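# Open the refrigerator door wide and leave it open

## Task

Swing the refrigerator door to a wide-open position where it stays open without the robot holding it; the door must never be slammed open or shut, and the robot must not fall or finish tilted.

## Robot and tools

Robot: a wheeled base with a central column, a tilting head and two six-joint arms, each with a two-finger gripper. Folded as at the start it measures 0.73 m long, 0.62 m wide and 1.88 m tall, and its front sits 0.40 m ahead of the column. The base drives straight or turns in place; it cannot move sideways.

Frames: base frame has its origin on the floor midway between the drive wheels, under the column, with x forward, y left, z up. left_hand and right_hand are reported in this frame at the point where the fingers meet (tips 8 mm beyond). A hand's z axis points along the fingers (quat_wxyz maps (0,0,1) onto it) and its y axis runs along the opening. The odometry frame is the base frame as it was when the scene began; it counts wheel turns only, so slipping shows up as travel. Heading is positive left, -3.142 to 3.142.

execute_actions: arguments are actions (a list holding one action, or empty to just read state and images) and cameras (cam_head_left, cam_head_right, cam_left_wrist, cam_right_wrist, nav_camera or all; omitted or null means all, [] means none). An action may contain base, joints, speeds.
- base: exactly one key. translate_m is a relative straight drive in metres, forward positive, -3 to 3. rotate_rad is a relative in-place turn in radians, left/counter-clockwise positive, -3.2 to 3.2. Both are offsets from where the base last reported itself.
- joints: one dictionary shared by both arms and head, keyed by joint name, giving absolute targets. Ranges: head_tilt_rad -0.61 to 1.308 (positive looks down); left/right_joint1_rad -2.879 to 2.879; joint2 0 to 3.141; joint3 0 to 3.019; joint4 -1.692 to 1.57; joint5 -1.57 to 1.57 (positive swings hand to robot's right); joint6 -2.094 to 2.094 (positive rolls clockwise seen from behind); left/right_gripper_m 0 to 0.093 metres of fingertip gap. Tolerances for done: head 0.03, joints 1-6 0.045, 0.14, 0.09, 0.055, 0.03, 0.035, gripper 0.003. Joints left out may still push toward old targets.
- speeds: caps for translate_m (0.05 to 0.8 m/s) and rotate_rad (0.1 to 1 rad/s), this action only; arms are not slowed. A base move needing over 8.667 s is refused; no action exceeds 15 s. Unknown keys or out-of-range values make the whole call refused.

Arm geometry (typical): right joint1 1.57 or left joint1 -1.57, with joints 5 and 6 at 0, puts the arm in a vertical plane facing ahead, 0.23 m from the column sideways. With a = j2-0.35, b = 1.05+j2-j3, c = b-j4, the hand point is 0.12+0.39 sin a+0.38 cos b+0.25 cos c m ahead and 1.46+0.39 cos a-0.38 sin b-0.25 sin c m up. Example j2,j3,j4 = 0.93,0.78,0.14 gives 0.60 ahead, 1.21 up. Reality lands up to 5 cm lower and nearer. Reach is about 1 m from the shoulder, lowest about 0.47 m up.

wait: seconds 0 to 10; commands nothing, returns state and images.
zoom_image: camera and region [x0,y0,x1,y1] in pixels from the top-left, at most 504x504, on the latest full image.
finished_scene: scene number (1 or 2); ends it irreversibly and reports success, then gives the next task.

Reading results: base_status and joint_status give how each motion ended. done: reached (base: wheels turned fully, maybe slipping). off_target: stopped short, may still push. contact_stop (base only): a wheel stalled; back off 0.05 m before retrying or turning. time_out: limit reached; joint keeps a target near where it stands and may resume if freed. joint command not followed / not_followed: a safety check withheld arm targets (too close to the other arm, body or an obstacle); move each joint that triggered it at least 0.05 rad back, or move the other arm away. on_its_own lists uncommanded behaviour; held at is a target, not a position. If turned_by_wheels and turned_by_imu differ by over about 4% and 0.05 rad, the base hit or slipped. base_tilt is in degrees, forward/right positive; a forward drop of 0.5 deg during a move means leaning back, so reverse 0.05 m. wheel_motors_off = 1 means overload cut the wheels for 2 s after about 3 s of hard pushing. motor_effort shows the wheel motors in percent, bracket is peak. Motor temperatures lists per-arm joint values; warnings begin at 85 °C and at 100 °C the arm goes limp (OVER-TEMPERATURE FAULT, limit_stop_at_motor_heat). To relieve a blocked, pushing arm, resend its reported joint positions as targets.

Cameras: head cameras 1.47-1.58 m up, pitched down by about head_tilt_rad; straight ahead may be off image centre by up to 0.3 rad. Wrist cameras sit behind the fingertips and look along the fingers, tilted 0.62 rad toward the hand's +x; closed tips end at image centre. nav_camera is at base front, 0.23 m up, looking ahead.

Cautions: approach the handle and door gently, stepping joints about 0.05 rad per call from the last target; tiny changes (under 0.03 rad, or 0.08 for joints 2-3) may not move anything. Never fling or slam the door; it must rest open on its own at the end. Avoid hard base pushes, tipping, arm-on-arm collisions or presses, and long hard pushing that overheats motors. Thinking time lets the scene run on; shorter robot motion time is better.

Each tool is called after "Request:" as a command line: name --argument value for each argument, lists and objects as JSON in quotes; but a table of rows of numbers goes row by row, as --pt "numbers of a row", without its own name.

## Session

Request:
execute_actions --actions '[]'

Scene clock: 0.00 s.
Motor temperatures (°C, as the motors report them): left_arm=[24 27 26 23 26 25] | right_arm=[25 27 26 25 27 25]
base_odometry: x=+0.000 y=+0.000 heading=+0.000 (m, m, rad; odometry frame)
turned_by_wheels: +0.000 (rad since the last result)
turned_by_imu: +0.000 (rad since the last result)
base_tilt: forward=-0.6 right=-0.3 (deg)
base_status: not commanded
joint_positions: head_tilt_rad=+0.858 left_joint1_rad=-1.594 left_joint2_rad=+0.883 left_joint3_rad=+0.413 left_joint4_rad=-0.946 left_joint5_rad=-0.023 left_joint6_rad=-0.047 left_gripper_m=+0.094 right_joint1_rad=+1.558 right_joint2_rad=+0.877 right_joint3_rad=+0.399 right_joint4_rad=-0.955 right_joint5_rad=-0.035 right_joint6_rad=+0.014 right_gripper_m=+0.094
joint_status: not commanded
wheel_motors_off: 0
motor_effort: left_wheel=+5 right_wheel=+4 (%)
left_hand: x=+0.1496 y=+0.2236 z=+1.2515 quat_wxyz=(+0.431, +0.007, -0.902, -0.014) (m; base frame)
right_hand: x=+0.1421 y=-0.2219 z=+1.2557 quat_wxyz=(+0.439, -0.019, -0.898, -0.009) (m; base frame)
pictures: cam_head_left, cam_head_right, cam_left_wrist, cam_right_wrist, nav_camera
Images, in order (width x height): cam_head_left 672x504, cam_head_right 672x504, cam_left_wrist 504x504, cam_right_wrist 504x504, nav_camera 672x504.

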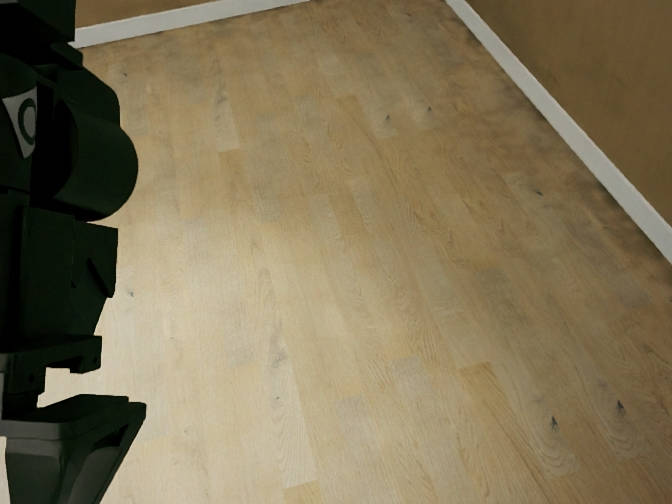

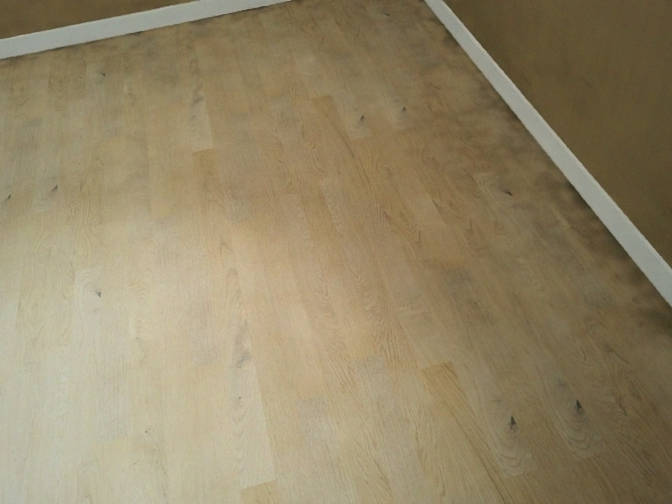

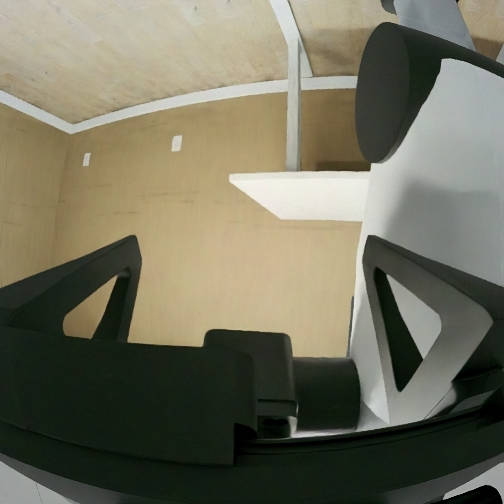

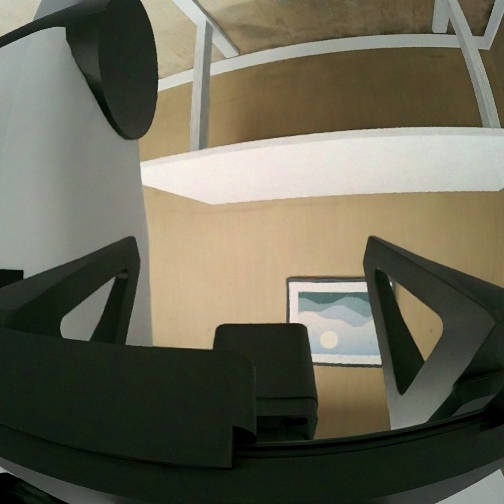

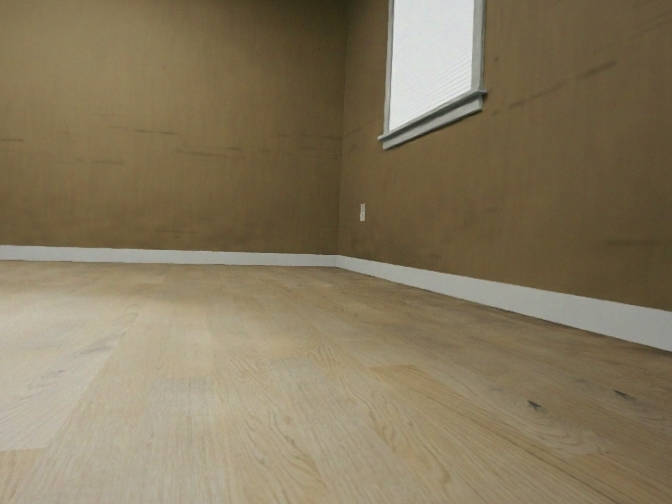

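Request:
execute_actions --actions '[{"base":{"rotate_rad":1.4},"joints":{"head_tilt_rad":0.4}}]' --cameras '["cam_head_left","cam_head_right","nav_camera"]'

Scene clock: 8.90 s.
Motor temperatures (°C, as the motors report them): left_arm=[24 27 26 23 26 25] | right_arm=[25 28 26 25 27 25]
base_odometry: x=+0.000 y=+0.000 heading=+1.399 (m, m, rad; odometry frame)
turned_by_wheels: +1.399 (rad since the last result)
turned_by_imu: +1.392 (rad since the last result)
base_tilt: forward=-0.6 right=-0.3 (deg)
base_status: done
joint_positions: head_tilt_rad=+0.419 left_joint1_rad=-1.594 left_joint2_rad=+0.883 left_joint3_rad=+0.413 left_joint4_rad=-0.946 left_joint5_rad=-0.023 left_joint6_rad=-0.047 left_gripper_m=+0.094 right_joint1_rad=+1.558 right_joint2_rad=+0.877 right_joint3_rad=+0.399 right_joint4_rad=-0.955 right_joint5_rad=-0.035 right_joint6_rad=+0.014 right_gripper_m=+0.094
joint_status: all done
wheel_motors_off: 0
motor_effort: left_wheel=-6(51) right_wheel=+7(46) (%)
left_hand: x=+0.1496 y=+0.2236 z=+1.2515 quat_wxyz=(+0.431, +0.007, -0.902, -0.014) (m; base frame)
right_hand: x=+0.1421 y=-0.2219 z=+1.2557 quat_wxyz=(+0.439, -0.019, -0.898, -0.009) (m; base frame)
pictures: cam_head_left, cam_head_right, nav_camera
Images, in order (width x height): cam_head_left 672x504, cam_head_right 672x504, nav_camera 672x504.

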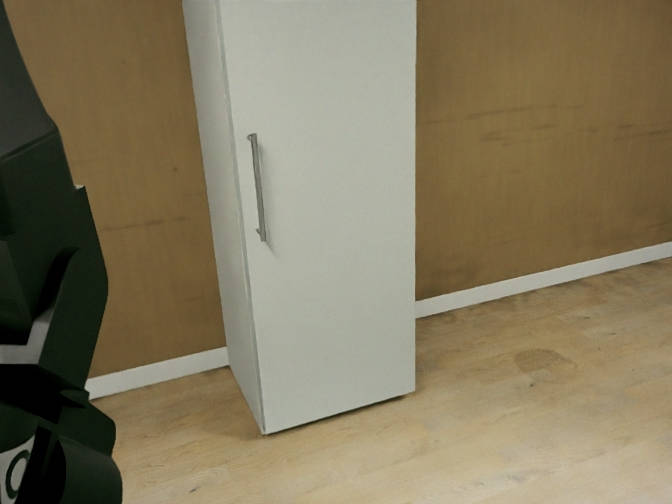

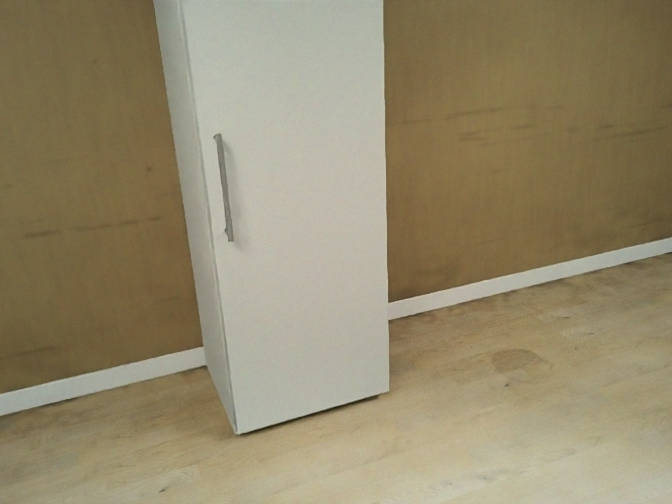

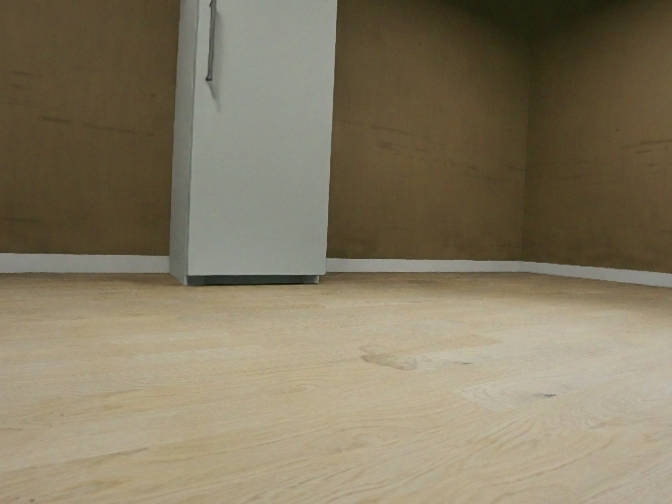

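Request:
execute_actions --actions '[{"base":{"rotate_rad":-0.16}}]' --cameras '[]'

Request:
execute_actions --actions '[{"base":{"translate_m":0.88}}]' --cameras '[]'

Request:
execute_actions --actions '[{"base":{"rotate_rad":0.75},"joints":{"head_tilt_rad":0.55,"right_joint2_rad":1.65,"right_joint3_rad":1.10,"right_joint4_rad":1.5,"left_joint2_rad":1.65,"left_joint3_rad":1.10,"left_joint4_rad":1.5}}]'

Scene clock: 22.80 s.
Motor temperatures (°C, as the motors report them): left_arm=[24 27 26 23 26 25] | right_arm=[25 28 26 25 27 25]
base_odometry: x=+0.000 y=+0.000 heading=+1.240 (m, m, rad; odometry frame)
turned_by_wheels: -0.159 (rad since the last result)
turned_by_imu: -0.161 (rad since the last result)
base_tilt: forward=-0.6 right=-0.3 (deg)
base_status: done
joint_positions: head_tilt_rad=+0.419 left_joint1_rad=-1.594 left_joint2_rad=+0.883 left_joint3_rad=+0.413 left_joint4_rad=-0.946 left_joint5_rad=-0.023 left_joint6_rad=-0.047 left_gripper_m=+0.094 right_joint1_rad=+1.558 right_joint2_rad=+0.877 right_joint3_rad=+0.399 right_joint4_rad=-0.955 right_joint5_rad=-0.035 right_joint6_rad=+0.014 right_gripper_m=+0.094
joint_status: not commanded
wheel_motors_off: 0
motor_effort: left_wheel=+5(25) right_wheel=-6(28) (%)
left_hand: x=+0.1496 y=+0.2236 z=+1.2515 quat_wxyz=(+0.431, +0.007, -0.902, -0.014) (m; base frame)
right_hand: x=+0.1421 y=-0.2219 z=+1.2557 quat_wxyz=(+0.439, -0.019, -0.898, -0.009) (m; base frame)
pictures: none
No camera images: the call's "cameras" was empty. Leave "cameras" out to get every camera's image.

Scene clock: 25.83 s.
Motor temperatures (°C, as the motors report them): left_arm=[24 27 26 23 26 25] | right_arm=[25 28 26 25 27 25]
base_odometry: x=+0.285 y=+0.832 heading=+1.241 (m, m, rad; odometry frame)
turned_by_wheels: +0.001 (rad since the last result)
turned_by_imu: -0.002 (rad since the last result)
base_tilt: forward=-0.6 right=-0.3 (deg)
base_status: done
joint_positions: head_tilt_rad=+0.418 left_joint1_rad=-1.594 left_joint2_rad=+0.883 left_joint3_rad=+0.415 left_joint4_rad=-0.946 left_joint5_rad=-0.023 left_joint6_rad=-0.047 left_gripper_m=+0.094 right_joint1_rad=+1.558 right_joint2_rad=+0.877 right_joint3_rad=+0.400 right_joint4_rad=-0.955 right_joint5_rad=-0.035 right_joint6_rad=+0.014 right_gripper_m=+0.094
joint_status: not commanded
wheel_motors_off: 0
motor_effort: left_wheel=-1(80) right_wheel=+0(63) (%)
left_hand: x=+0.1508 y=+0.2236 z=+1.2511 quat_wxyz=(+0.430, +0.007, -0.903, -0.014) (m; base frame)
right_hand: x=+0.1429 y=-0.2219 z=+1.2554 quat_wxyz=(+0.439, -0.019, -0.898, -0.009) (m; base frame)
pictures: none
No camera images: the call's "cameras" was empty. Leave "cameras" out to get every camera's image.

Scene clock: 28.10 s.
Motor temperatures (°C, as the motors report them): left_arm=[24 27 26 23 26 25] | right_arm=[25 28 26 25 27 25]
base_odometry: x=+0.285 y=+0.832 heading=+1.990 (m, m, rad; odometry frame)
turned_by_wheels: +0.749 (rad since the last result)
turned_by_imu: +0.744 (rad since the last result)
base_tilt: forward=-0.5 right=-0.3 (deg)
base_status: done
joint_positions: head_tilt_rad=+0.554 left_joint1_rad=-1.593 left_joint2_rad=+1.652 left_joint3_rad=+1.097 left_joint4_rad=+1.479 left_joint5_rad=-0.023 left_joint6_rad=-0.047 left_gripper_m=+0.094 right_joint1_rad=+1.558 right_joint2_rad=+1.657 right_joint3_rad=+1.102 right_joint4_rad=+1.480 right_joint5_rad=-0.035 right_joint6_rad=+0.014 right_gripper_m=+0.094
joint_status: all done
wheel_motors_off: 0
motor_effort: left_wheel=-6(69) right_wheel=+6(45) (%)
left_hand: x=+0.7272 y=+0.2152 z=+1.1449 quat_wxyz=(-0.662, +0.027, -0.749, +0.018) (m; base frame)
right_hand: x=+0.7278 y=-0.2268 z=+1.1432 quat_wxyz=(-0.662, +0.008, -0.749, -0.012) (m; base frame)
pictures: cam_head_left, cam_head_right, cam_left_wrist, cam_right_wrist, nav_camera
Images, in order (width x height): cam_head_left 672x504, cam_head_right 672x504, cam_left_wrist 504x504, cam_right_wrist 504x504, nav_camera 672x504.

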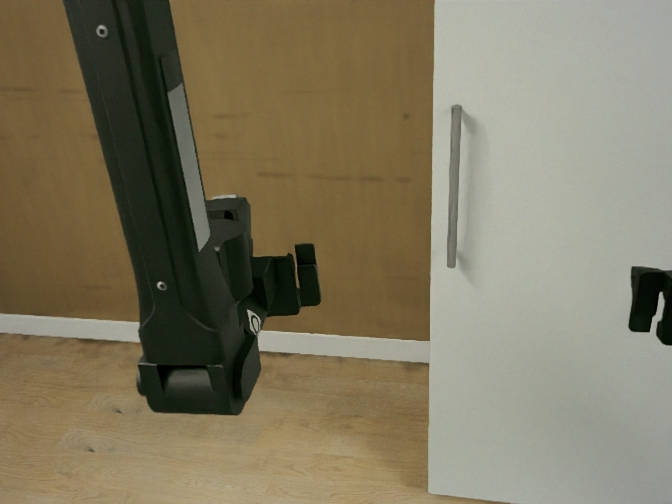

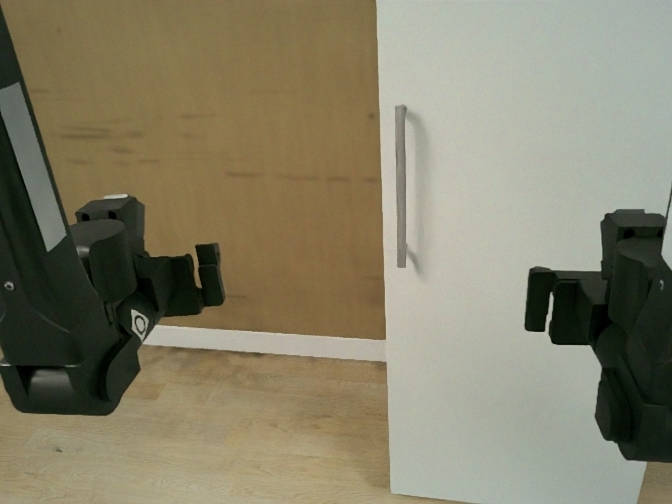

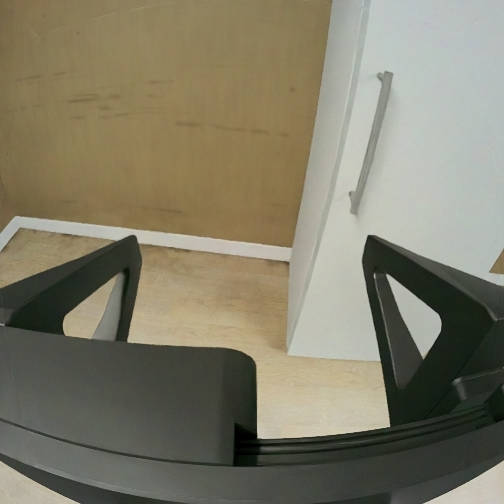

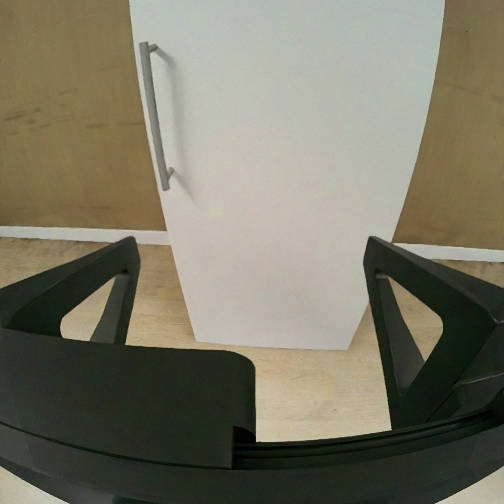

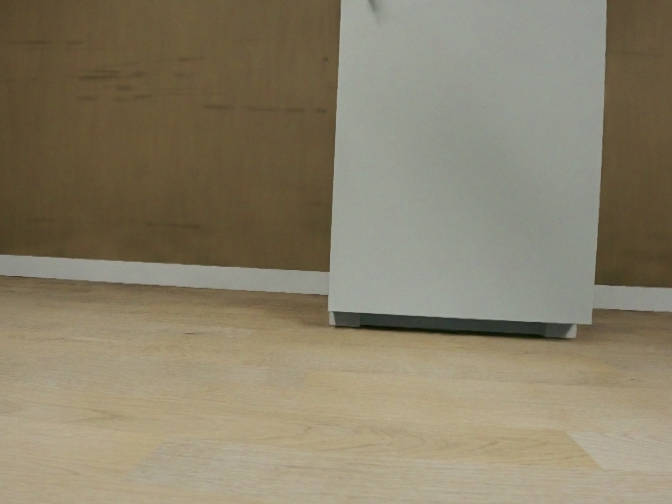

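Request:
execute_actions --actions '[{"base":{"translate_m":0.15},"joints":{"right_joint1_rad":1.85,"right_joint2_rad":2.28,"right_joint3_rad":2.0,"right_joint4_rad":1.33,"right_joint5_rad":0,"right_joint6_rad":-0.25,"left_joint2_rad":1.9,"left_joint3_rad":1.63,"left_joint4_rad":1.32}}]' --cameras '[]'

Request:
execute_actions --actions '[{"joints":{"left_joint1_rad":-1.94,"left_joint6_rad":0.33}}]' --cameras '["cam_head_right","cam_left_wrist","cam_right_wrist"]'

Scene clock: 48.20 s.
Motor temperatures (°C, as the motors report them): left_arm=[24 28 26 24 26 25] | right_arm=[25 29 26 25 27 25]
base_odometry: x=+0.224 y=+0.970 heading=+1.991 (m, m, rad; odometry frame)
turned_by_wheels: +0.001 (rad since the last result)
turned_by_imu: -0.001 (rad since the last result)
base_tilt: forward=-0.6 right=-0.3 (deg)
base_status: done
joint_positions: head_tilt_rad=+0.554 left_joint1_rad=-1.594 left_joint2_rad=+1.892 left_joint3_rad=+1.628 left_joint4_rad=+1.323 left_joint5_rad=-0.023 left_joint6_rad=-0.047 left_gripper_m=+0.094 right_joint1_rad=+1.863 right_joint2_rad=+2.272 right_joint3_rad=+1.989 right_joint4_rad=+1.337 right_joint5_rad=+0.000 right_joint6_rad=-0.244 right_gripper_m=+0.094
joint_status: all done
wheel_motors_off: 0
motor_effort: left_wheel=-1(62) right_wheel=-1(70) (%)
left_hand: x=+0.8524 y=+0.2127 z=+1.0993 quat_wxyz=(-0.711, +0.028, -0.703, +0.020) (m; base frame)
right_hand: x=+0.8045 y=+0.0070 z=+0.9824 quat_wxyz=(-0.714, +0.047, -0.697, -0.054) (m; base frame)
pictures: none
No camera images: the call's "cameras" was empty. Leave "cameras" out to get every camera's image.

Scene clock: 49.57 s.
Motor temperatures (°C, as the motors report them): left_arm=[24 28 26 24 26 25] | right_arm=[25 29 26 25 27 25]
base_odometry: x=+0.224 y=+0.970 heading=+1.991 (m, m, rad; odometry frame)
turned_by_wheels: +0.000 (rad since the last result)
turned_by_imu: -0.001 (rad since the last result)
base_tilt: forward=-0.5 right=-0.2 (deg)
base_status: not commanded
joint_positions: head_tilt_rad=+0.554 left_joint1_rad=-1.941 left_joint2_rad=+1.892 left_joint3_rad=+1.628 left_joint4_rad=+1.323 left_joint5_rad=-0.021 left_joint6_rad=+0.323 left_gripper_m=+0.094 right_joint1_rad=+1.863 right_joint2_rad=+2.272 right_joint3_rad=+1.989 right_joint4_rad=+1.337 right_joint5_rad=+0.000 right_joint6_rad=-0.244 right_gripper_m=+0.094
joint_status: all done
wheel_motors_off: 0
motor_effort: left_wheel=+1(0) right_wheel=+0(2) (%)
left_hand: x=+0.8295 y=-0.0238 z=+1.1391 quat_wxyz=(-0.717, -0.056, -0.693, +0.056) (m; base frame)
right_hand: x=+0.8045 y=+0.0070 z=+0.9824 quat_wxyz=(-0.714, +0.047, -0.697, -0.054) (m; base frame)
pictures: cam_head_right, cam_left_wrist, cam_right_wrist
Images, in order (width x height): cam_head_right 672x504, cam_left_wrist 504x504, cam_right_wrist 504x504.

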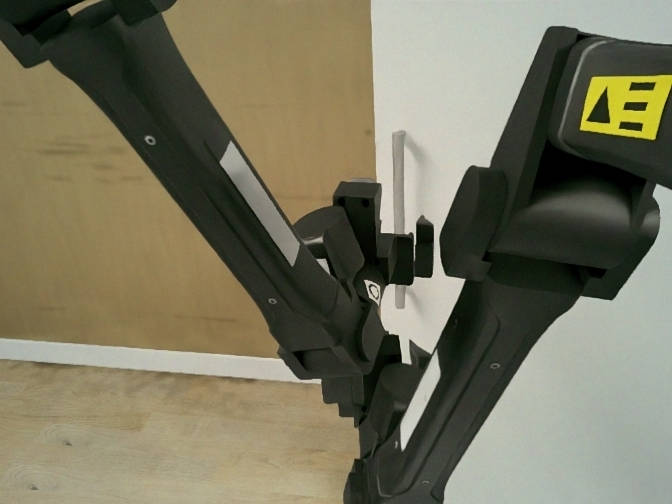

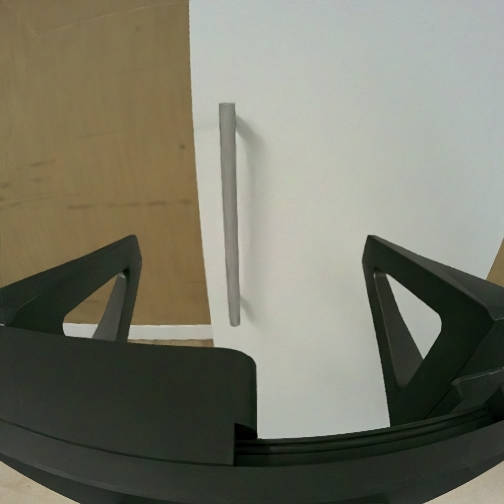

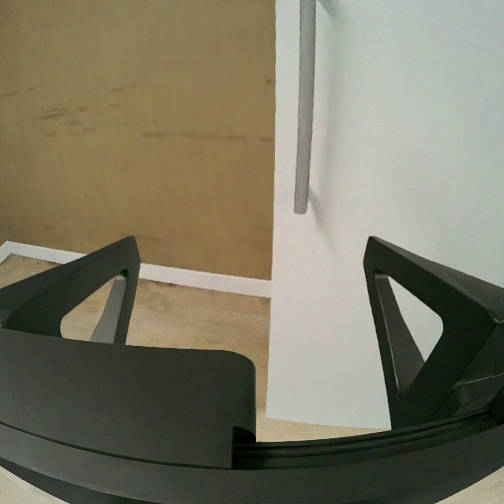

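Request:
execute_actions --actions '[{"base":{"translate_m":0.2},"joints":{"right_joint1_rad":1.81,"right_joint3_rad":2.04,"right_joint4_rad":1.29,"right_joint6_rad":-0.21},"speeds":{"translate_m":0.2}}]' --cameras '["cam_left_wrist","cam_right_wrist"]'

Scene clock: 60.77 s.
Motor temperatures (°C, as the motors report them): left_arm=[24 29 26 24 26 25] | right_arm=[25 30 26 25 27 25]
base_odometry: x=+0.143 y=+1.152 heading=+1.991 (m, m, rad; odometry frame)
turned_by_wheels: +0.001 (rad since the last result)
turned_by_imu: -0.002 (rad since the last result)
base_tilt: forward=-0.6 right=-0.3 (deg)
base_status: done
joint_positions: head_tilt_rad=+0.554 left_joint1_rad=-1.941 left_joint2_rad=+1.892 left_joint3_rad=+1.628 left_joint4_rad=+1.323 left_joint5_rad=-0.021 left_joint6_rad=+0.323 left_gripper_m=+0.094 right_joint1_rad=+1.820 right_joint2_rad=+2.274 right_joint3_rad=+2.019 right_joint4_rad=+1.302 right_joint5_rad=+0.000 right_joint6_rad=-0.214 right_gripper_m=+0.094
joint_status: all done
wheel_motors_off: 0
motor_effort: left_wheel=+1(56) right_wheel=-1(46) (%)
left_hand: x=+0.8295 y=-0.0238 z=+1.1391 quat_wxyz=(-0.717, -0.056, -0.693, +0.056) (m; base frame)
right_hand: x=+0.8193 y=-0.0250 z=+0.9751 quat_wxyz=(-0.711, +0.043, -0.701, -0.045) (m; base frame)
pictures: cam_left_wrist, cam_right_wrist
Images, in order (width x height): cam_left_wrist 504x504, cam_right_wrist 504x504.

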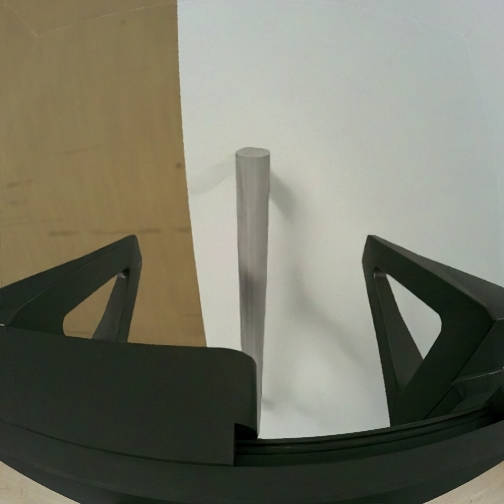

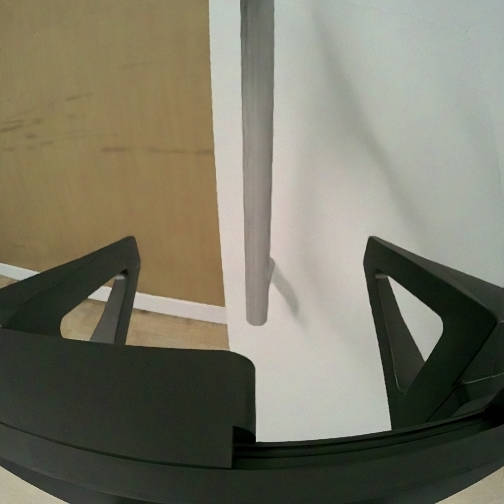

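Request:
execute_actions --actions '[{"base":{"translate_m":0.08},"joints":{"right_joint2_rad":2.38,"right_joint3_rad":2.19,"right_joint4_rad":1.24,"left_joint2_rad":2.0,"left_joint3_rad":1.73},"speeds":{"translate_m":0.1}}]' --cameras '["cam_left_wrist","cam_right_wrist"]'

Scene clock: 73.03 s.
Motor temperatures (°C, as the motors report them): left_arm=[24 29 27 24 26 25] | right_arm=[25 30 27 25 27 25]
base_odometry: x=+0.110 y=+1.225 heading=+1.991 (m, m, rad; odometry frame)
turned_by_wheels: +0.000 (rad since the last result)
turned_by_imu: -0.002 (rad since the last result)
base_tilt: forward=-0.5 right=-0.3 (deg)
base_status: done
joint_positions: head_tilt_rad=+0.554 left_joint1_rad=-1.941 left_joint2_rad=+1.994 left_joint3_rad=+1.707 left_joint4_rad=+1.323 left_joint5_rad=-0.021 left_joint6_rad=+0.323 left_gripper_m=+0.094 right_joint1_rad=+1.820 right_joint2_rad=+2.373 right_joint3_rad=+2.166 right_joint4_rad=+1.253 right_joint5_rad=+0.000 right_joint6_rad=-0.214 right_gripper_m=+0.094
joint_status: all done
wheel_motors_off: 0
motor_effort: left_wheel=-1(40) right_wheel=+2(40) (%)
left_hand: x=+0.8188 y=-0.0368 z=+1.0943 quat_wxyz=(-0.709, -0.060, -0.700, +0.058) (m; base frame)
right_hand: x=+0.8212 y=-0.0183 z=+0.9456 quat_wxyz=(-0.710, +0.043, -0.701, -0.045) (m; base frame)
pictures: cam_left_wrist, cam_right_wrist
Images, in order (width x height): cam_left_wrist 504x504, cam_right_wrist 504x504.

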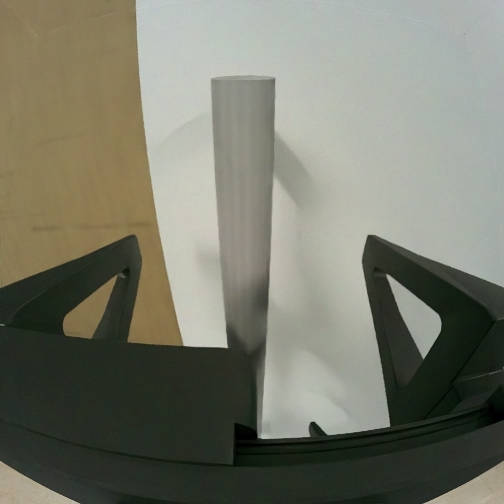

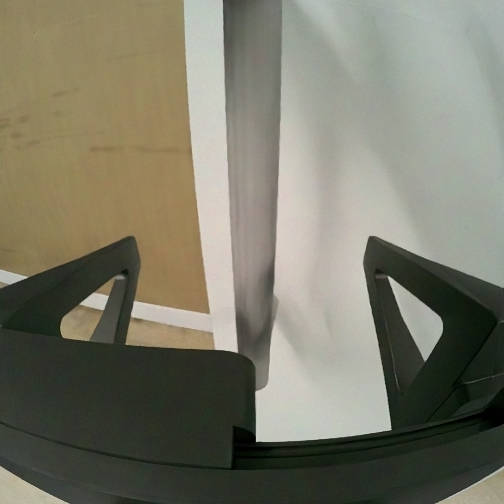

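Request:
execute_actions --actions '[{"base":{"translate_m":0.052},"joints":{"left_gripper_m":0.055,"right_gripper_m":0.055},"speeds":{"translate_m":0.06}}]' --cameras '[]'

Request:
execute_actions --actions '[{"joints":{"left_gripper_m":0.0,"right_gripper_m":0.0}}]' --cameras '["cam_left_wrist","cam_right_wrist"]'

Request:
execute_actions --actions '[{"base":{"translate_m":-0.07},"speeds":{"translate_m":0.05}}]' --cameras '["cam_left_wrist","cam_right_wrist","nav_camera"]'

Scene clock: 84.50 s.
Motor temperatures (°C, as the motors report them): left_arm=[24 29 27 24 26 25] | right_arm=[25 30 27 25 27 25]
base_odometry: x=+0.089 y=+1.273 heading=+1.991 (m, m, rad; odometry frame)
turned_by_wheels: +0.000 (rad since the last result)
turned_by_imu: -0.002 (rad since the last result)
base_tilt: forward=-0.6 right=-0.4 (deg)
base_status: done
joint_positions: head_tilt_rad=+0.554 left_joint1_rad=-1.943 left_joint2_rad=+1.999 left_joint3_rad=+1.695 left_joint4_rad=+1.352 left_joint5_rad=-0.025 left_joint6_rad=+0.339 left_gripper_m=+0.055 right_joint1_rad=+1.820 right_joint2_rad=+2.374 right_joint3_rad=+2.169 right_joint4_rad=+1.253 right_joint5_rad=+0.000 right_joint6_rad=-0.214 right_gripper_m=+0.055
joint_status: all done
wheel_motors_off: 0
motor_effort: left_wheel=+2(39) right_wheel=+2(40) (%)
left_hand: x=+0.8120 y=-0.0366 z=+1.0936 quat_wxyz=(-0.713, -0.062, -0.697, +0.051) (m; base frame)
right_hand: x=+0.8216 y=-0.0182 z=+0.9457 quat_wxyz=(-0.710, +0.043, -0.701, -0.045) (m; base frame)
pictures: none
No camera images: the call's "cameras" was empty. Leave "cameras" out to get every camera's image.

Scene clock: 85.10 s.
Motor temperatures (°C, as the motors report them): left_arm=[24 29 27 24 26 25] | right_arm=[25 30 27 25 27 25]
base_odometry: x=+0.089 y=+1.273 heading=+1.991 (m, m, rad; odometry frame)
turned_by_wheels: +0.000 (rad since the last result)
turned_by_imu: +0.000 (rad since the last result)
base_tilt: forward=-0.5 right=-0.2 (deg)
base_status: not commanded
joint_positions: head_tilt_rad=+0.554 left_joint1_rad=-1.947 left_joint2_rad=+1.999 left_joint3_rad=+1.695 left_joint4_rad=+1.333 left_joint5_rad=-0.022 left_joint6_rad=+0.328 left_gripper_m=+0.014 right_joint1_rad=+1.825 right_joint2_rad=+2.374 right_joint3_rad=+2.169 right_joint4_rad=+1.247 right_joint5_rad=-0.004 right_joint6_rad=-0.223 right_gripper_m=+0.014
joint_status: left_gripper_m off_target (ended at +0.014, target +0.000); right_gripper_m off_target (ended at +0.014, target +0.000)
wheel_motors_off: 0
motor_effort: left_wheel=+0(3) right_wheel=+1(2) (%)
left_hand: x=+0.8112 y=-0.0411 z=+1.0902 quat_wxyz=(-0.707, -0.061, -0.703, +0.059) (m; base frame)
right_hand: x=+0.8210 y=-0.0132 z=+0.9455 quat_wxyz=(-0.709, +0.047, -0.702, -0.045) (m; base frame)
pictures: cam_left_wrist, cam_right_wrist
Images, in order (width x height): cam_left_wrist 504x504, cam_right_wrist 504x504.

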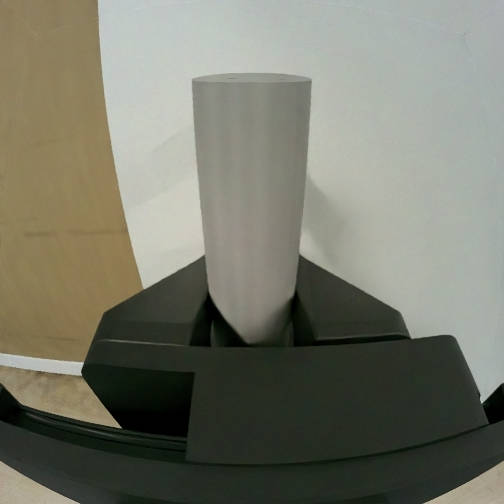

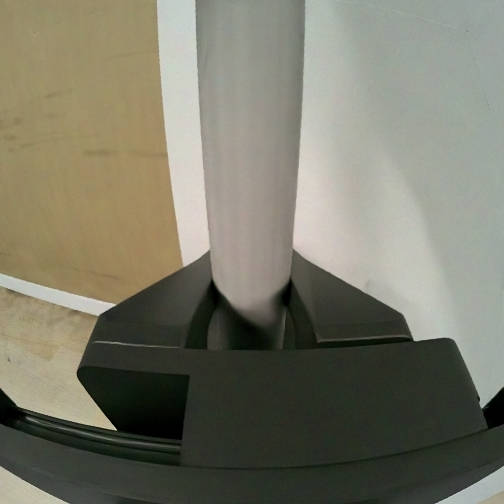

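Scene clock: 87.37 s.
Motor temperatures (°C, as the motors report them): left_arm=[24 29 27 24 26 25] | right_arm=[25 30 27 25 27 25]
base_odometry: x=+0.117 y=+1.209 heading=+1.991 (m, m, rad; odometry frame)
turned_by_wheels: +0.000 (rad since the last result)
turned_by_imu: -0.001 (rad since the last result)
base_tilt: forward=-0.5 right=-0.3 (deg)
base_status: done
joint_positions: head_tilt_rad=+0.554 left_joint1_rad=-1.954 left_joint2_rad=+2.006 left_joint3_rad=+1.732 left_joint4_rad=+1.295 left_joint5_rad=-0.022 left_joint6_rad=+0.333 left_gripper_m=+0.014 right_joint1_rad=+1.816 right_joint2_rad=+2.374 right_joint3_rad=+2.193 right_joint4_rad=+1.221 right_joint5_rad=-0.004 right_joint6_rad=-0.216 right_gripper_m=+0.014
joint_status: not commanded
wheel_motors_off: 0
motor_effort: left_wheel=+0(42) right_wheel=-3(42) (%)
left_hand: x=+0.8210 y=-0.0485 z=+1.0903 quat_wxyz=(-0.704, -0.063, -0.705, +0.061) (m; base frame)
right_hand: x=+0.8306 y=-0.0204 z=+0.9462 quat_wxyz=(-0.708, +0.046, -0.703, -0.044) (m; base frame)
pictures: cam_left_wrist, cam_right_wrist, nav_camera
Images, in order (width x height): cam_left_wrist 504x504, cam_right_wrist 504x504, nav_camera 672x504.

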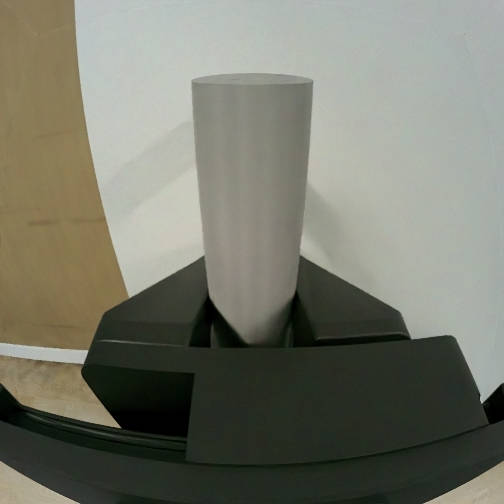

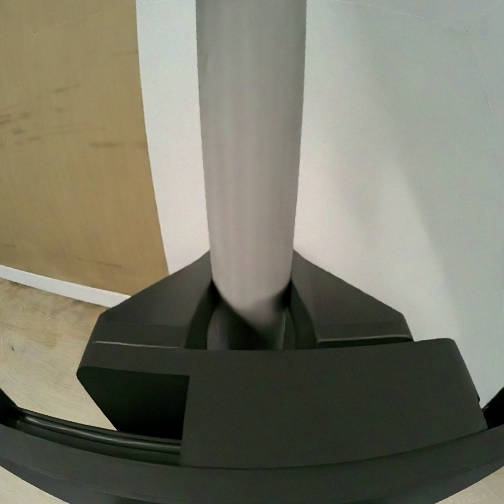

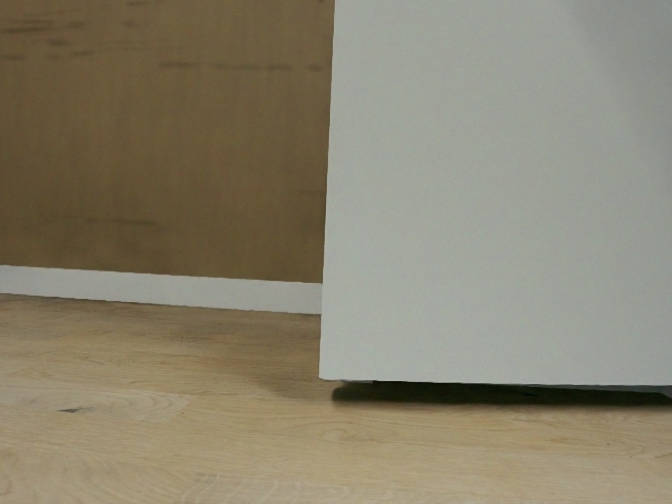

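Request:
execute_actions --actions '[{"joints":{"left_gripper_m":0.093}}]' --cameras '[]'

Request:
execute_actions --actions '[{"base":{"translate_m":-0.11},"joints":{"left_joint2_rad":1.78,"left_joint3_rad":1.25,"left_joint4_rad":1.52,"right_joint1_rad":1.76,"right_joint6_rad":-0.17},"speeds":{"translate_m":0.08}}]' --cameras '["cam_head_right"]'

Request:
execute_actions --actions '[{"base":{"translate_m":-0.1},"joints":{"left_joint1_rad":-1.5,"left_joint6_rad":0,"right_joint1_rad":1.69,"right_joint6_rad":-0.11},"speeds":{"translate_m":0.08}}]' --cameras '["cam_head_right"]'

Scene clock: 101.50 s.
Motor temperatures (°C, as the motors report them): left_arm=[24 30 27 24 27 25] | right_arm=[25 31 27 25 27 25]
base_odometry: x=+0.117 y=+1.209 heading=+1.991 (m, m, rad; odometry frame)
turned_by_wheels: +0.000 (rad since the last result)
turned_by_imu: -0.001 (rad since the last result)
base_tilt: forward=-0.6 right=-0.2 (deg)
base_status: not commanded
joint_positions: head_tilt_rad=+0.554 left_joint1_rad=-1.957 left_joint2_rad=+2.007 left_joint3_rad=+1.717 left_joint4_rad=+1.295 left_joint5_rad=-0.013 left_joint6_rad=+0.333 left_gripper_m=+0.093 right_joint1_rad=+1.816 right_joint2_rad=+2.374 right_joint3_rad=+2.193 right_joint4_rad=+1.220 right_joint5_rad=-0.004 right_joint6_rad=-0.216 right_gripper_m=+0.014
joint_status: all done
wheel_motors_off: 0
motor_effort: left_wheel=-1(2) right_wheel=+0(2) (%)
left_hand: x=+0.8142 y=-0.0530 z=+1.0864 quat_wxyz=(-0.700, -0.068, -0.708, +0.067) (m; base frame)
right_hand: x=+0.8306 y=-0.0204 z=+0.9460 quat_wxyz=(-0.708, +0.046, -0.704, -0.044) (m; base frame)
pictures: none
No camera images: the call's "cameras" was empty. Leave "cameras" out to get every camera's image.

Scene clock: 103.57 s.
Motor temperatures (°C, as the motors report them): left_arm=[24 30 27 24 27 25] | right_arm=[25 31 27 25 27 25]
base_odometry: x=+0.162 y=+1.108 heading=+1.991 (m, m, rad; odometry frame)
turned_by_wheels: +0.000 (rad since the last result)
turned_by_imu: +0.000 (rad since the last result)
base_tilt: forward=-0.5 right=-0.2 (deg)
base_status: done
joint_positions: head_tilt_rad=+0.554 left_joint1_rad=-1.954 left_joint2_rad=+1.774 left_joint3_rad=+1.248 left_joint4_rad=+1.509 left_joint5_rad=-0.019 left_joint6_rad=+0.333 left_gripper_m=+0.093 right_joint1_rad=+1.777 right_joint2_rad=+2.370 right_joint3_rad=+2.193 right_joint4_rad=+1.235 right_joint5_rad=-0.011 right_joint6_rad=-0.183 right_gripper_m=+0.014
joint_status: all done
wheel_motors_off: 0
motor_effort: left_wheel=-1(40) right_wheel=+0(43) (%)
left_hand: x=+0.7269 y=-0.0084 z=+1.1517 quat_wxyz=(-0.691, -0.070, -0.716, +0.065) (m; base frame)
right_hand: x=+0.8362 y=-0.0521 z=+0.9461 quat_wxyz=(-0.713, +0.041, -0.699, -0.038) (m; base frame)
pictures: cam_head_right
Images, in order (width x height): cam_head_right 672x504.

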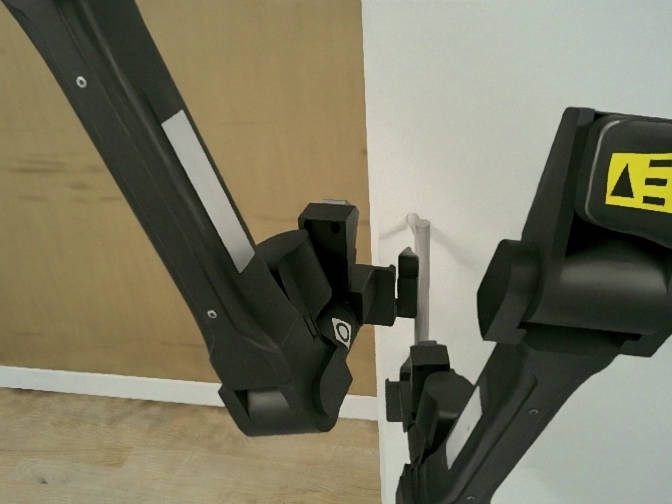

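Scene clock: 105.47 s.
Motor temperatures (°C, as the motors report them): left_arm=[24 30 27 24 27 25] | right_arm=[25 31 27 25 28 25]
base_odometry: x=+0.203 y=+1.017 heading=+1.991 (m, m, rad; odometry frame)
turned_by_wheels: +0.000 (rad since the last result)
turned_by_imu: -0.001 (rad since the last result)
base_tilt: forward=-0.5 right=-0.3 (deg)
base_status: done
joint_positions: head_tilt_rad=+0.554 left_joint1_rad=-1.494 left_joint2_rad=+1.774 left_joint3_rad=+1.249 left_joint4_rad=+1.509 left_joint5_rad=-0.024 left_joint6_rad=+0.007 left_gripper_m=+0.093 right_joint1_rad=+1.718 right_joint2_rad=+2.364 right_joint3_rad=+2.193 right_joint4_rad=+1.245 right_joint5_rad=-0.016 right_joint6_rad=-0.133 right_gripper_m=+0.014
joint_status: all done
wheel_motors_off: 0
motor_effort: left_wheel=+1(41) right_wheel=+1(42) (%)
left_hand: x=+0.7483 y=+0.2774 z=+1.1150 quat_wxyz=(-0.684, -0.003, -0.728, -0.049) (m; base frame)
right_hand: x=+0.8439 y=-0.1003 z=+0.9458 quat_wxyz=(-0.718, +0.032, -0.695, -0.029) (m; base frame)
pictures: cam_head_right
Images, in order (width x height): cam_head_right 672x504.

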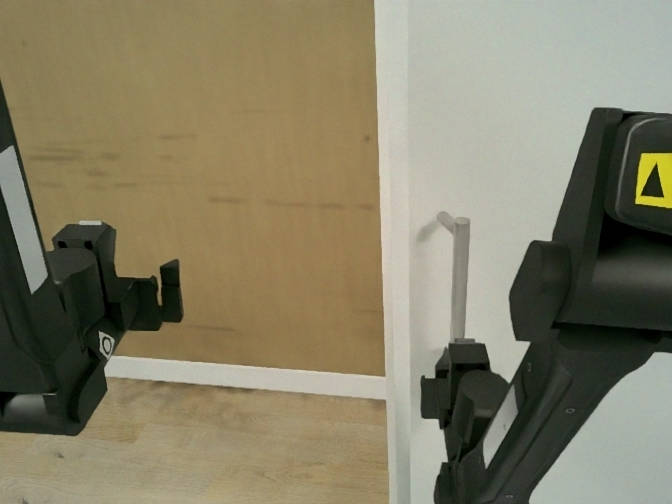

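Request:
execute_actions --actions '[{"base":{"translate_m":-0.09},"joints":{"right_joint1_rad":1.60,"right_joint6_rad":-0.03},"speeds":{"translate_m":0.08}}]' --cameras '[]'

Request:
execute_actions --actions '[{"base":{"translate_m":-0.065},"joints":{"right_joint1_rad":1.50,"right_joint6_rad":0.06},"speeds":{"translate_m":0.08}}]' --cameras '[]'

Request:
execute_actions --actions '[{"base":{"translate_m":-0.04},"joints":{"right_joint1_rad":1.40,"right_joint6_rad":0.15},"speeds":{"translate_m":0.08}}]' --cameras '[]'

Request:
execute_actions --actions '[{"base":{"translate_m":-0.015},"joints":{"right_joint1_rad":1.29,"right_joint6_rad":0.24},"speeds":{"translate_m":0.08}}]' --cameras '["cam_right_wrist","nav_camera"]'

Scene clock: 124.33 s.
Motor temperatures (°C, as the motors report them): left_arm=[24 30 26 24 26 25] | right_arm=[25 31 27 25 28 25]
base_odometry: x=+0.240 y=+0.935 heading=+1.991 (m, m, rad; odometry frame)
turned_by_wheels: +0.000 (rad since the last result)
turned_by_imu: -0.002 (rad since the last result)
base_tilt: forward=-0.6 right=-0.2 (deg)
base_status: done
joint_positions: head_tilt_rad=+0.554 left_joint1_rad=-1.494 left_joint2_rad=+1.774 left_joint3_rad=+1.249 left_joint4_rad=+1.509 left_joint5_rad=-0.024 left_joint6_rad=+0.007 left_gripper_m=+0.093 right_joint1_rad=+1.638 right_joint2_rad=+2.360 right_joint3_rad=+2.191 right_joint4_rad=+1.259 right_joint5_rad=-0.020 right_joint6_rad=-0.063 right_gripper_m=+0.014
joint_status: all done
wheel_motors_off: 0
motor_effort: left_wheel=+0(43) right_wheel=+1(41) (%)
left_hand: x=+0.7484 y=+0.2774 z=+1.1151 quat_wxyz=(-0.684, -0.003, -0.728, -0.049) (m; base frame)
right_hand: x=+0.8490 y=-0.1666 z=+0.9455 quat_wxyz=(-0.723, +0.020, -0.691, -0.016) (m; base frame)
pictures: none
No camera images: the call's "cameras" was empty. Leave "cameras" out to get every camera's image.

Scene clock: 126.17 s.
Motor temperatures (°C, as the motors report them): left_arm=[24 30 26 24 26 25] | right_arm=[25 31 27 25 28 25]
base_odometry: x=+0.266 y=+0.875 heading=+1.991 (m, m, rad; odometry frame)
turned_by_wheels: +0.000 (rad since the last result)
turned_by_imu: -0.001 (rad since the last result)
base_tilt: forward=-0.6 right=-0.2 (deg)
base_status: done
joint_positions: head_tilt_rad=+0.554 left_joint1_rad=-1.494 left_joint2_rad=+1.774 left_joint3_rad=+1.249 left_joint4_rad=+1.509 left_joint5_rad=-0.024 left_joint6_rad=+0.007 left_gripper_m=+0.093 right_joint1_rad=+1.546 right_joint2_rad=+2.359 right_joint3_rad=+2.186 right_joint4_rad=+1.274 right_joint5_rad=-0.023 right_joint6_rad=+0.016 right_gripper_m=+0.014
joint_status: right_joint1_rad time_out (moved -0.091 of -0.138); right_joint6_rad time_out (moved +0.079 of +0.123)
wheel_motors_off: 0
on_its_own: right_joint1_rad reads +1.546 and still pushes toward +1.500 since a time_out; right_joint6_rad reads +0.016 and still pushes toward +0.060 since a time_out
motor_effort: left_wheel=-1(50) right_wheel=+0(36) (%)
left_hand: x=+0.7486 y=+0.2774 z=+1.1152 quat_wxyz=(-0.684, -0.003, -0.728, -0.049) (m; base frame)
right_hand: x=+0.8483 y=-0.2419 z=+0.9461 quat_wxyz=(-0.726, +0.006, -0.688, -0.002) (m; base frame)
pictures: none
No camera images: the call's "cameras" was empty. Leave "cameras" out to get every camera's image.

not run: a stop came earlier in this reply.

not run: a stop came earlier in this reply.

Request:
execute_actions --actions '[{"base":{"translate_m":-0.055},"joints":{"right_joint1_rad":1.43,"right_joint6_rad":0.11},"speeds":{"translate_m":0.08}}]' --cameras '[]'

Request:
execute_actions --actions '[{"base":{"translate_m":-0.03},"joints":{"right_joint1_rad":1.33,"right_joint6_rad":0.2},"speeds":{"translate_m":0.08}}]' --cameras '[]'

Request:
execute_actions --actions '[{"joints":{"right_joint1_rad":1.23,"right_joint6_rad":0.29}}]' --cameras '["cam_right_wrist","nav_camera"]'

Scene clock: 148.40 s.
Motor temperatures (°C, as the motors report them): left_arm=[24 30 26 24 26 25] | right_arm=[25 31 27 25 29 25]
base_odometry: x=+0.289 y=+0.825 heading=+1.990 (m, m, rad; odometry frame)
turned_by_wheels: -0.001 (rad since the last result)
turned_by_imu: -0.002 (rad since the last result)
base_tilt: forward=-0.6 right=-0.2 (deg)
base_status: done
joint_positions: head_tilt_rad=+0.554 left_joint1_rad=-1.494 left_joint2_rad=+1.774 left_joint3_rad=+1.250 left_joint4_rad=+1.509 left_joint5_rad=-0.024 left_joint6_rad=+0.007 left_gripper_m=+0.093 right_joint1_rad=+1.425 right_joint2_rad=+2.365 right_joint3_rad=+2.185 right_joint4_rad=+1.258 right_joint5_rad=-0.007 right_joint6_rad=+0.117 right_gripper_m=+0.013
joint_status: all done
wheel_motors_off: 0
motor_effort: left_wheel=-2(53) right_wheel=-1(34) (%)
left_hand: x=+0.7487 y=+0.2774 z=+1.1153 quat_wxyz=(-0.684, -0.003, -0.728, -0.049) (m; base frame)
right_hand: x=+0.8410 y=-0.3449 z=+0.9450 quat_wxyz=(-0.719, -0.018, -0.695, +0.025) (m; base frame)
pictures: none
No camera images: the call's "cameras" was empty. Leave "cameras" out to get every camera's image.

Scene clock: 150.20 s.
Motor temperatures (°C, as the motors report them): left_arm=[24 30 26 24 26 25] | right_arm=[25 31 27 25 29 25]
base_odometry: x=+0.301 y=+0.798 heading=+1.989 (m, m, rad; odometry frame)
turned_by_wheels: -0.001 (rad since the last result)
turned_by_imu: -0.001 (rad since the last result)
base_tilt: forward=-0.6 right=-0.2 (deg)
base_status: done
joint_positions: head_tilt_rad=+0.554 left_joint1_rad=-1.494 left_joint2_rad=+1.774 left_joint3_rad=+1.250 left_joint4_rad=+1.509 left_joint5_rad=-0.024 left_joint6_rad=+0.007 left_gripper_m=+0.093 right_joint1_rad=+1.317 right_joint2_rad=+2.374 right_joint3_rad=+2.204 right_joint4_rad=+1.184 right_joint5_rad=+0.005 right_joint6_rad=+0.211 right_gripper_m=+0.013
joint_status: all done
wheel_motors_off: 0
motor_effort: left_wheel=-1(72) right_wheel=-2(48) (%)
left_hand: x=+0.7487 y=+0.2772 z=+1.1153 quat_wxyz=(-0.684, -0.003, -0.728, -0.049) (m; base frame)
right_hand: x=+0.8332 y=-0.4396 z=+0.9433 quat_wxyz=(-0.699, -0.046, -0.712, +0.051) (m; base frame)
pictures: none
No camera images: the call's "cameras" was empty. Leave "cameras" out to get every camera's image.

Scene clock: 152.03 s.
Motor temperatures (°C, as the motors report them): left_arm=[24 30 26 24 26 25] | right_arm=[25 31 27 25 29 25]
base_odometry: x=+0.301 y=+0.798 heading=+1.989 (m, m, rad; odometry frame)
turned_by_wheels: +0.000 (rad since the last result)
turned_by_imu: -0.001 (rad since the last result)
base_tilt: forward=-0.6 right=-0.3 (deg)
base_status: not commanded
joint_positions: head_tilt_rad=+0.554 left_joint1_rad=-1.494 left_joint2_rad=+1.774 left_joint3_rad=+1.250 left_joint4_rad=+1.509 left_joint5_rad=-0.024 left_joint6_rad=+0.007 left_gripper_m=+0.093 right_joint1_rad=+1.270 right_joint2_rad=+2.381 right_joint3_rad=+2.204 right_joint4_rad=+1.173 right_joint5_rad=-0.014 right_joint6_rad=+0.251 right_gripper_m=+0.013
joint_status: right_joint6_rad time_out (moved +0.040 of +0.079); the others done
wheel_motors_off: 0
on_its_own: right_joint6_rad reads +0.251 and still pushes toward +0.290 since a time_out
motor_effort: left_wheel=-1(1) right_wheel=-9(11) (%)
left_hand: x=+0.7487 y=+0.2772 z=+1.1153 quat_wxyz=(-0.684, -0.003, -0.728, -0.049) (m; base frame)
right_hand: x=+0.8243 y=-0.4759 z=+0.9444 quat_wxyz=(-0.693, -0.050, -0.717, +0.054) (m; base frame)
pictures: cam_right_wrist, nav_camera
Images, in order (width x height): cam_right_wrist 504x504, nav_camera 672x504.

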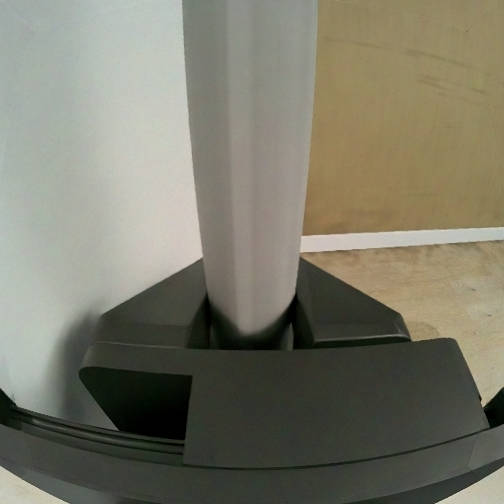

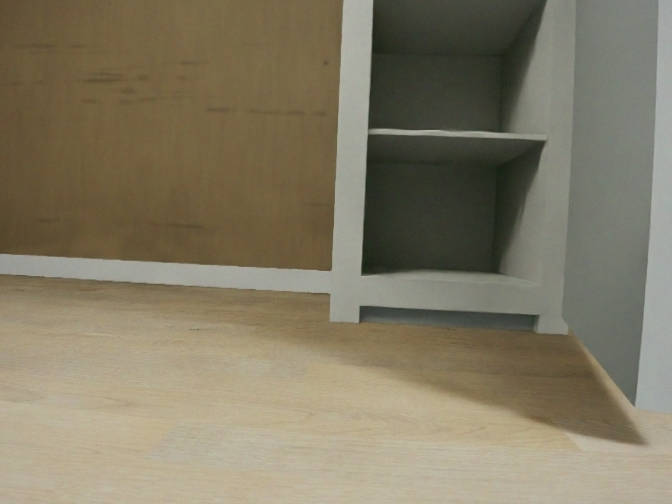

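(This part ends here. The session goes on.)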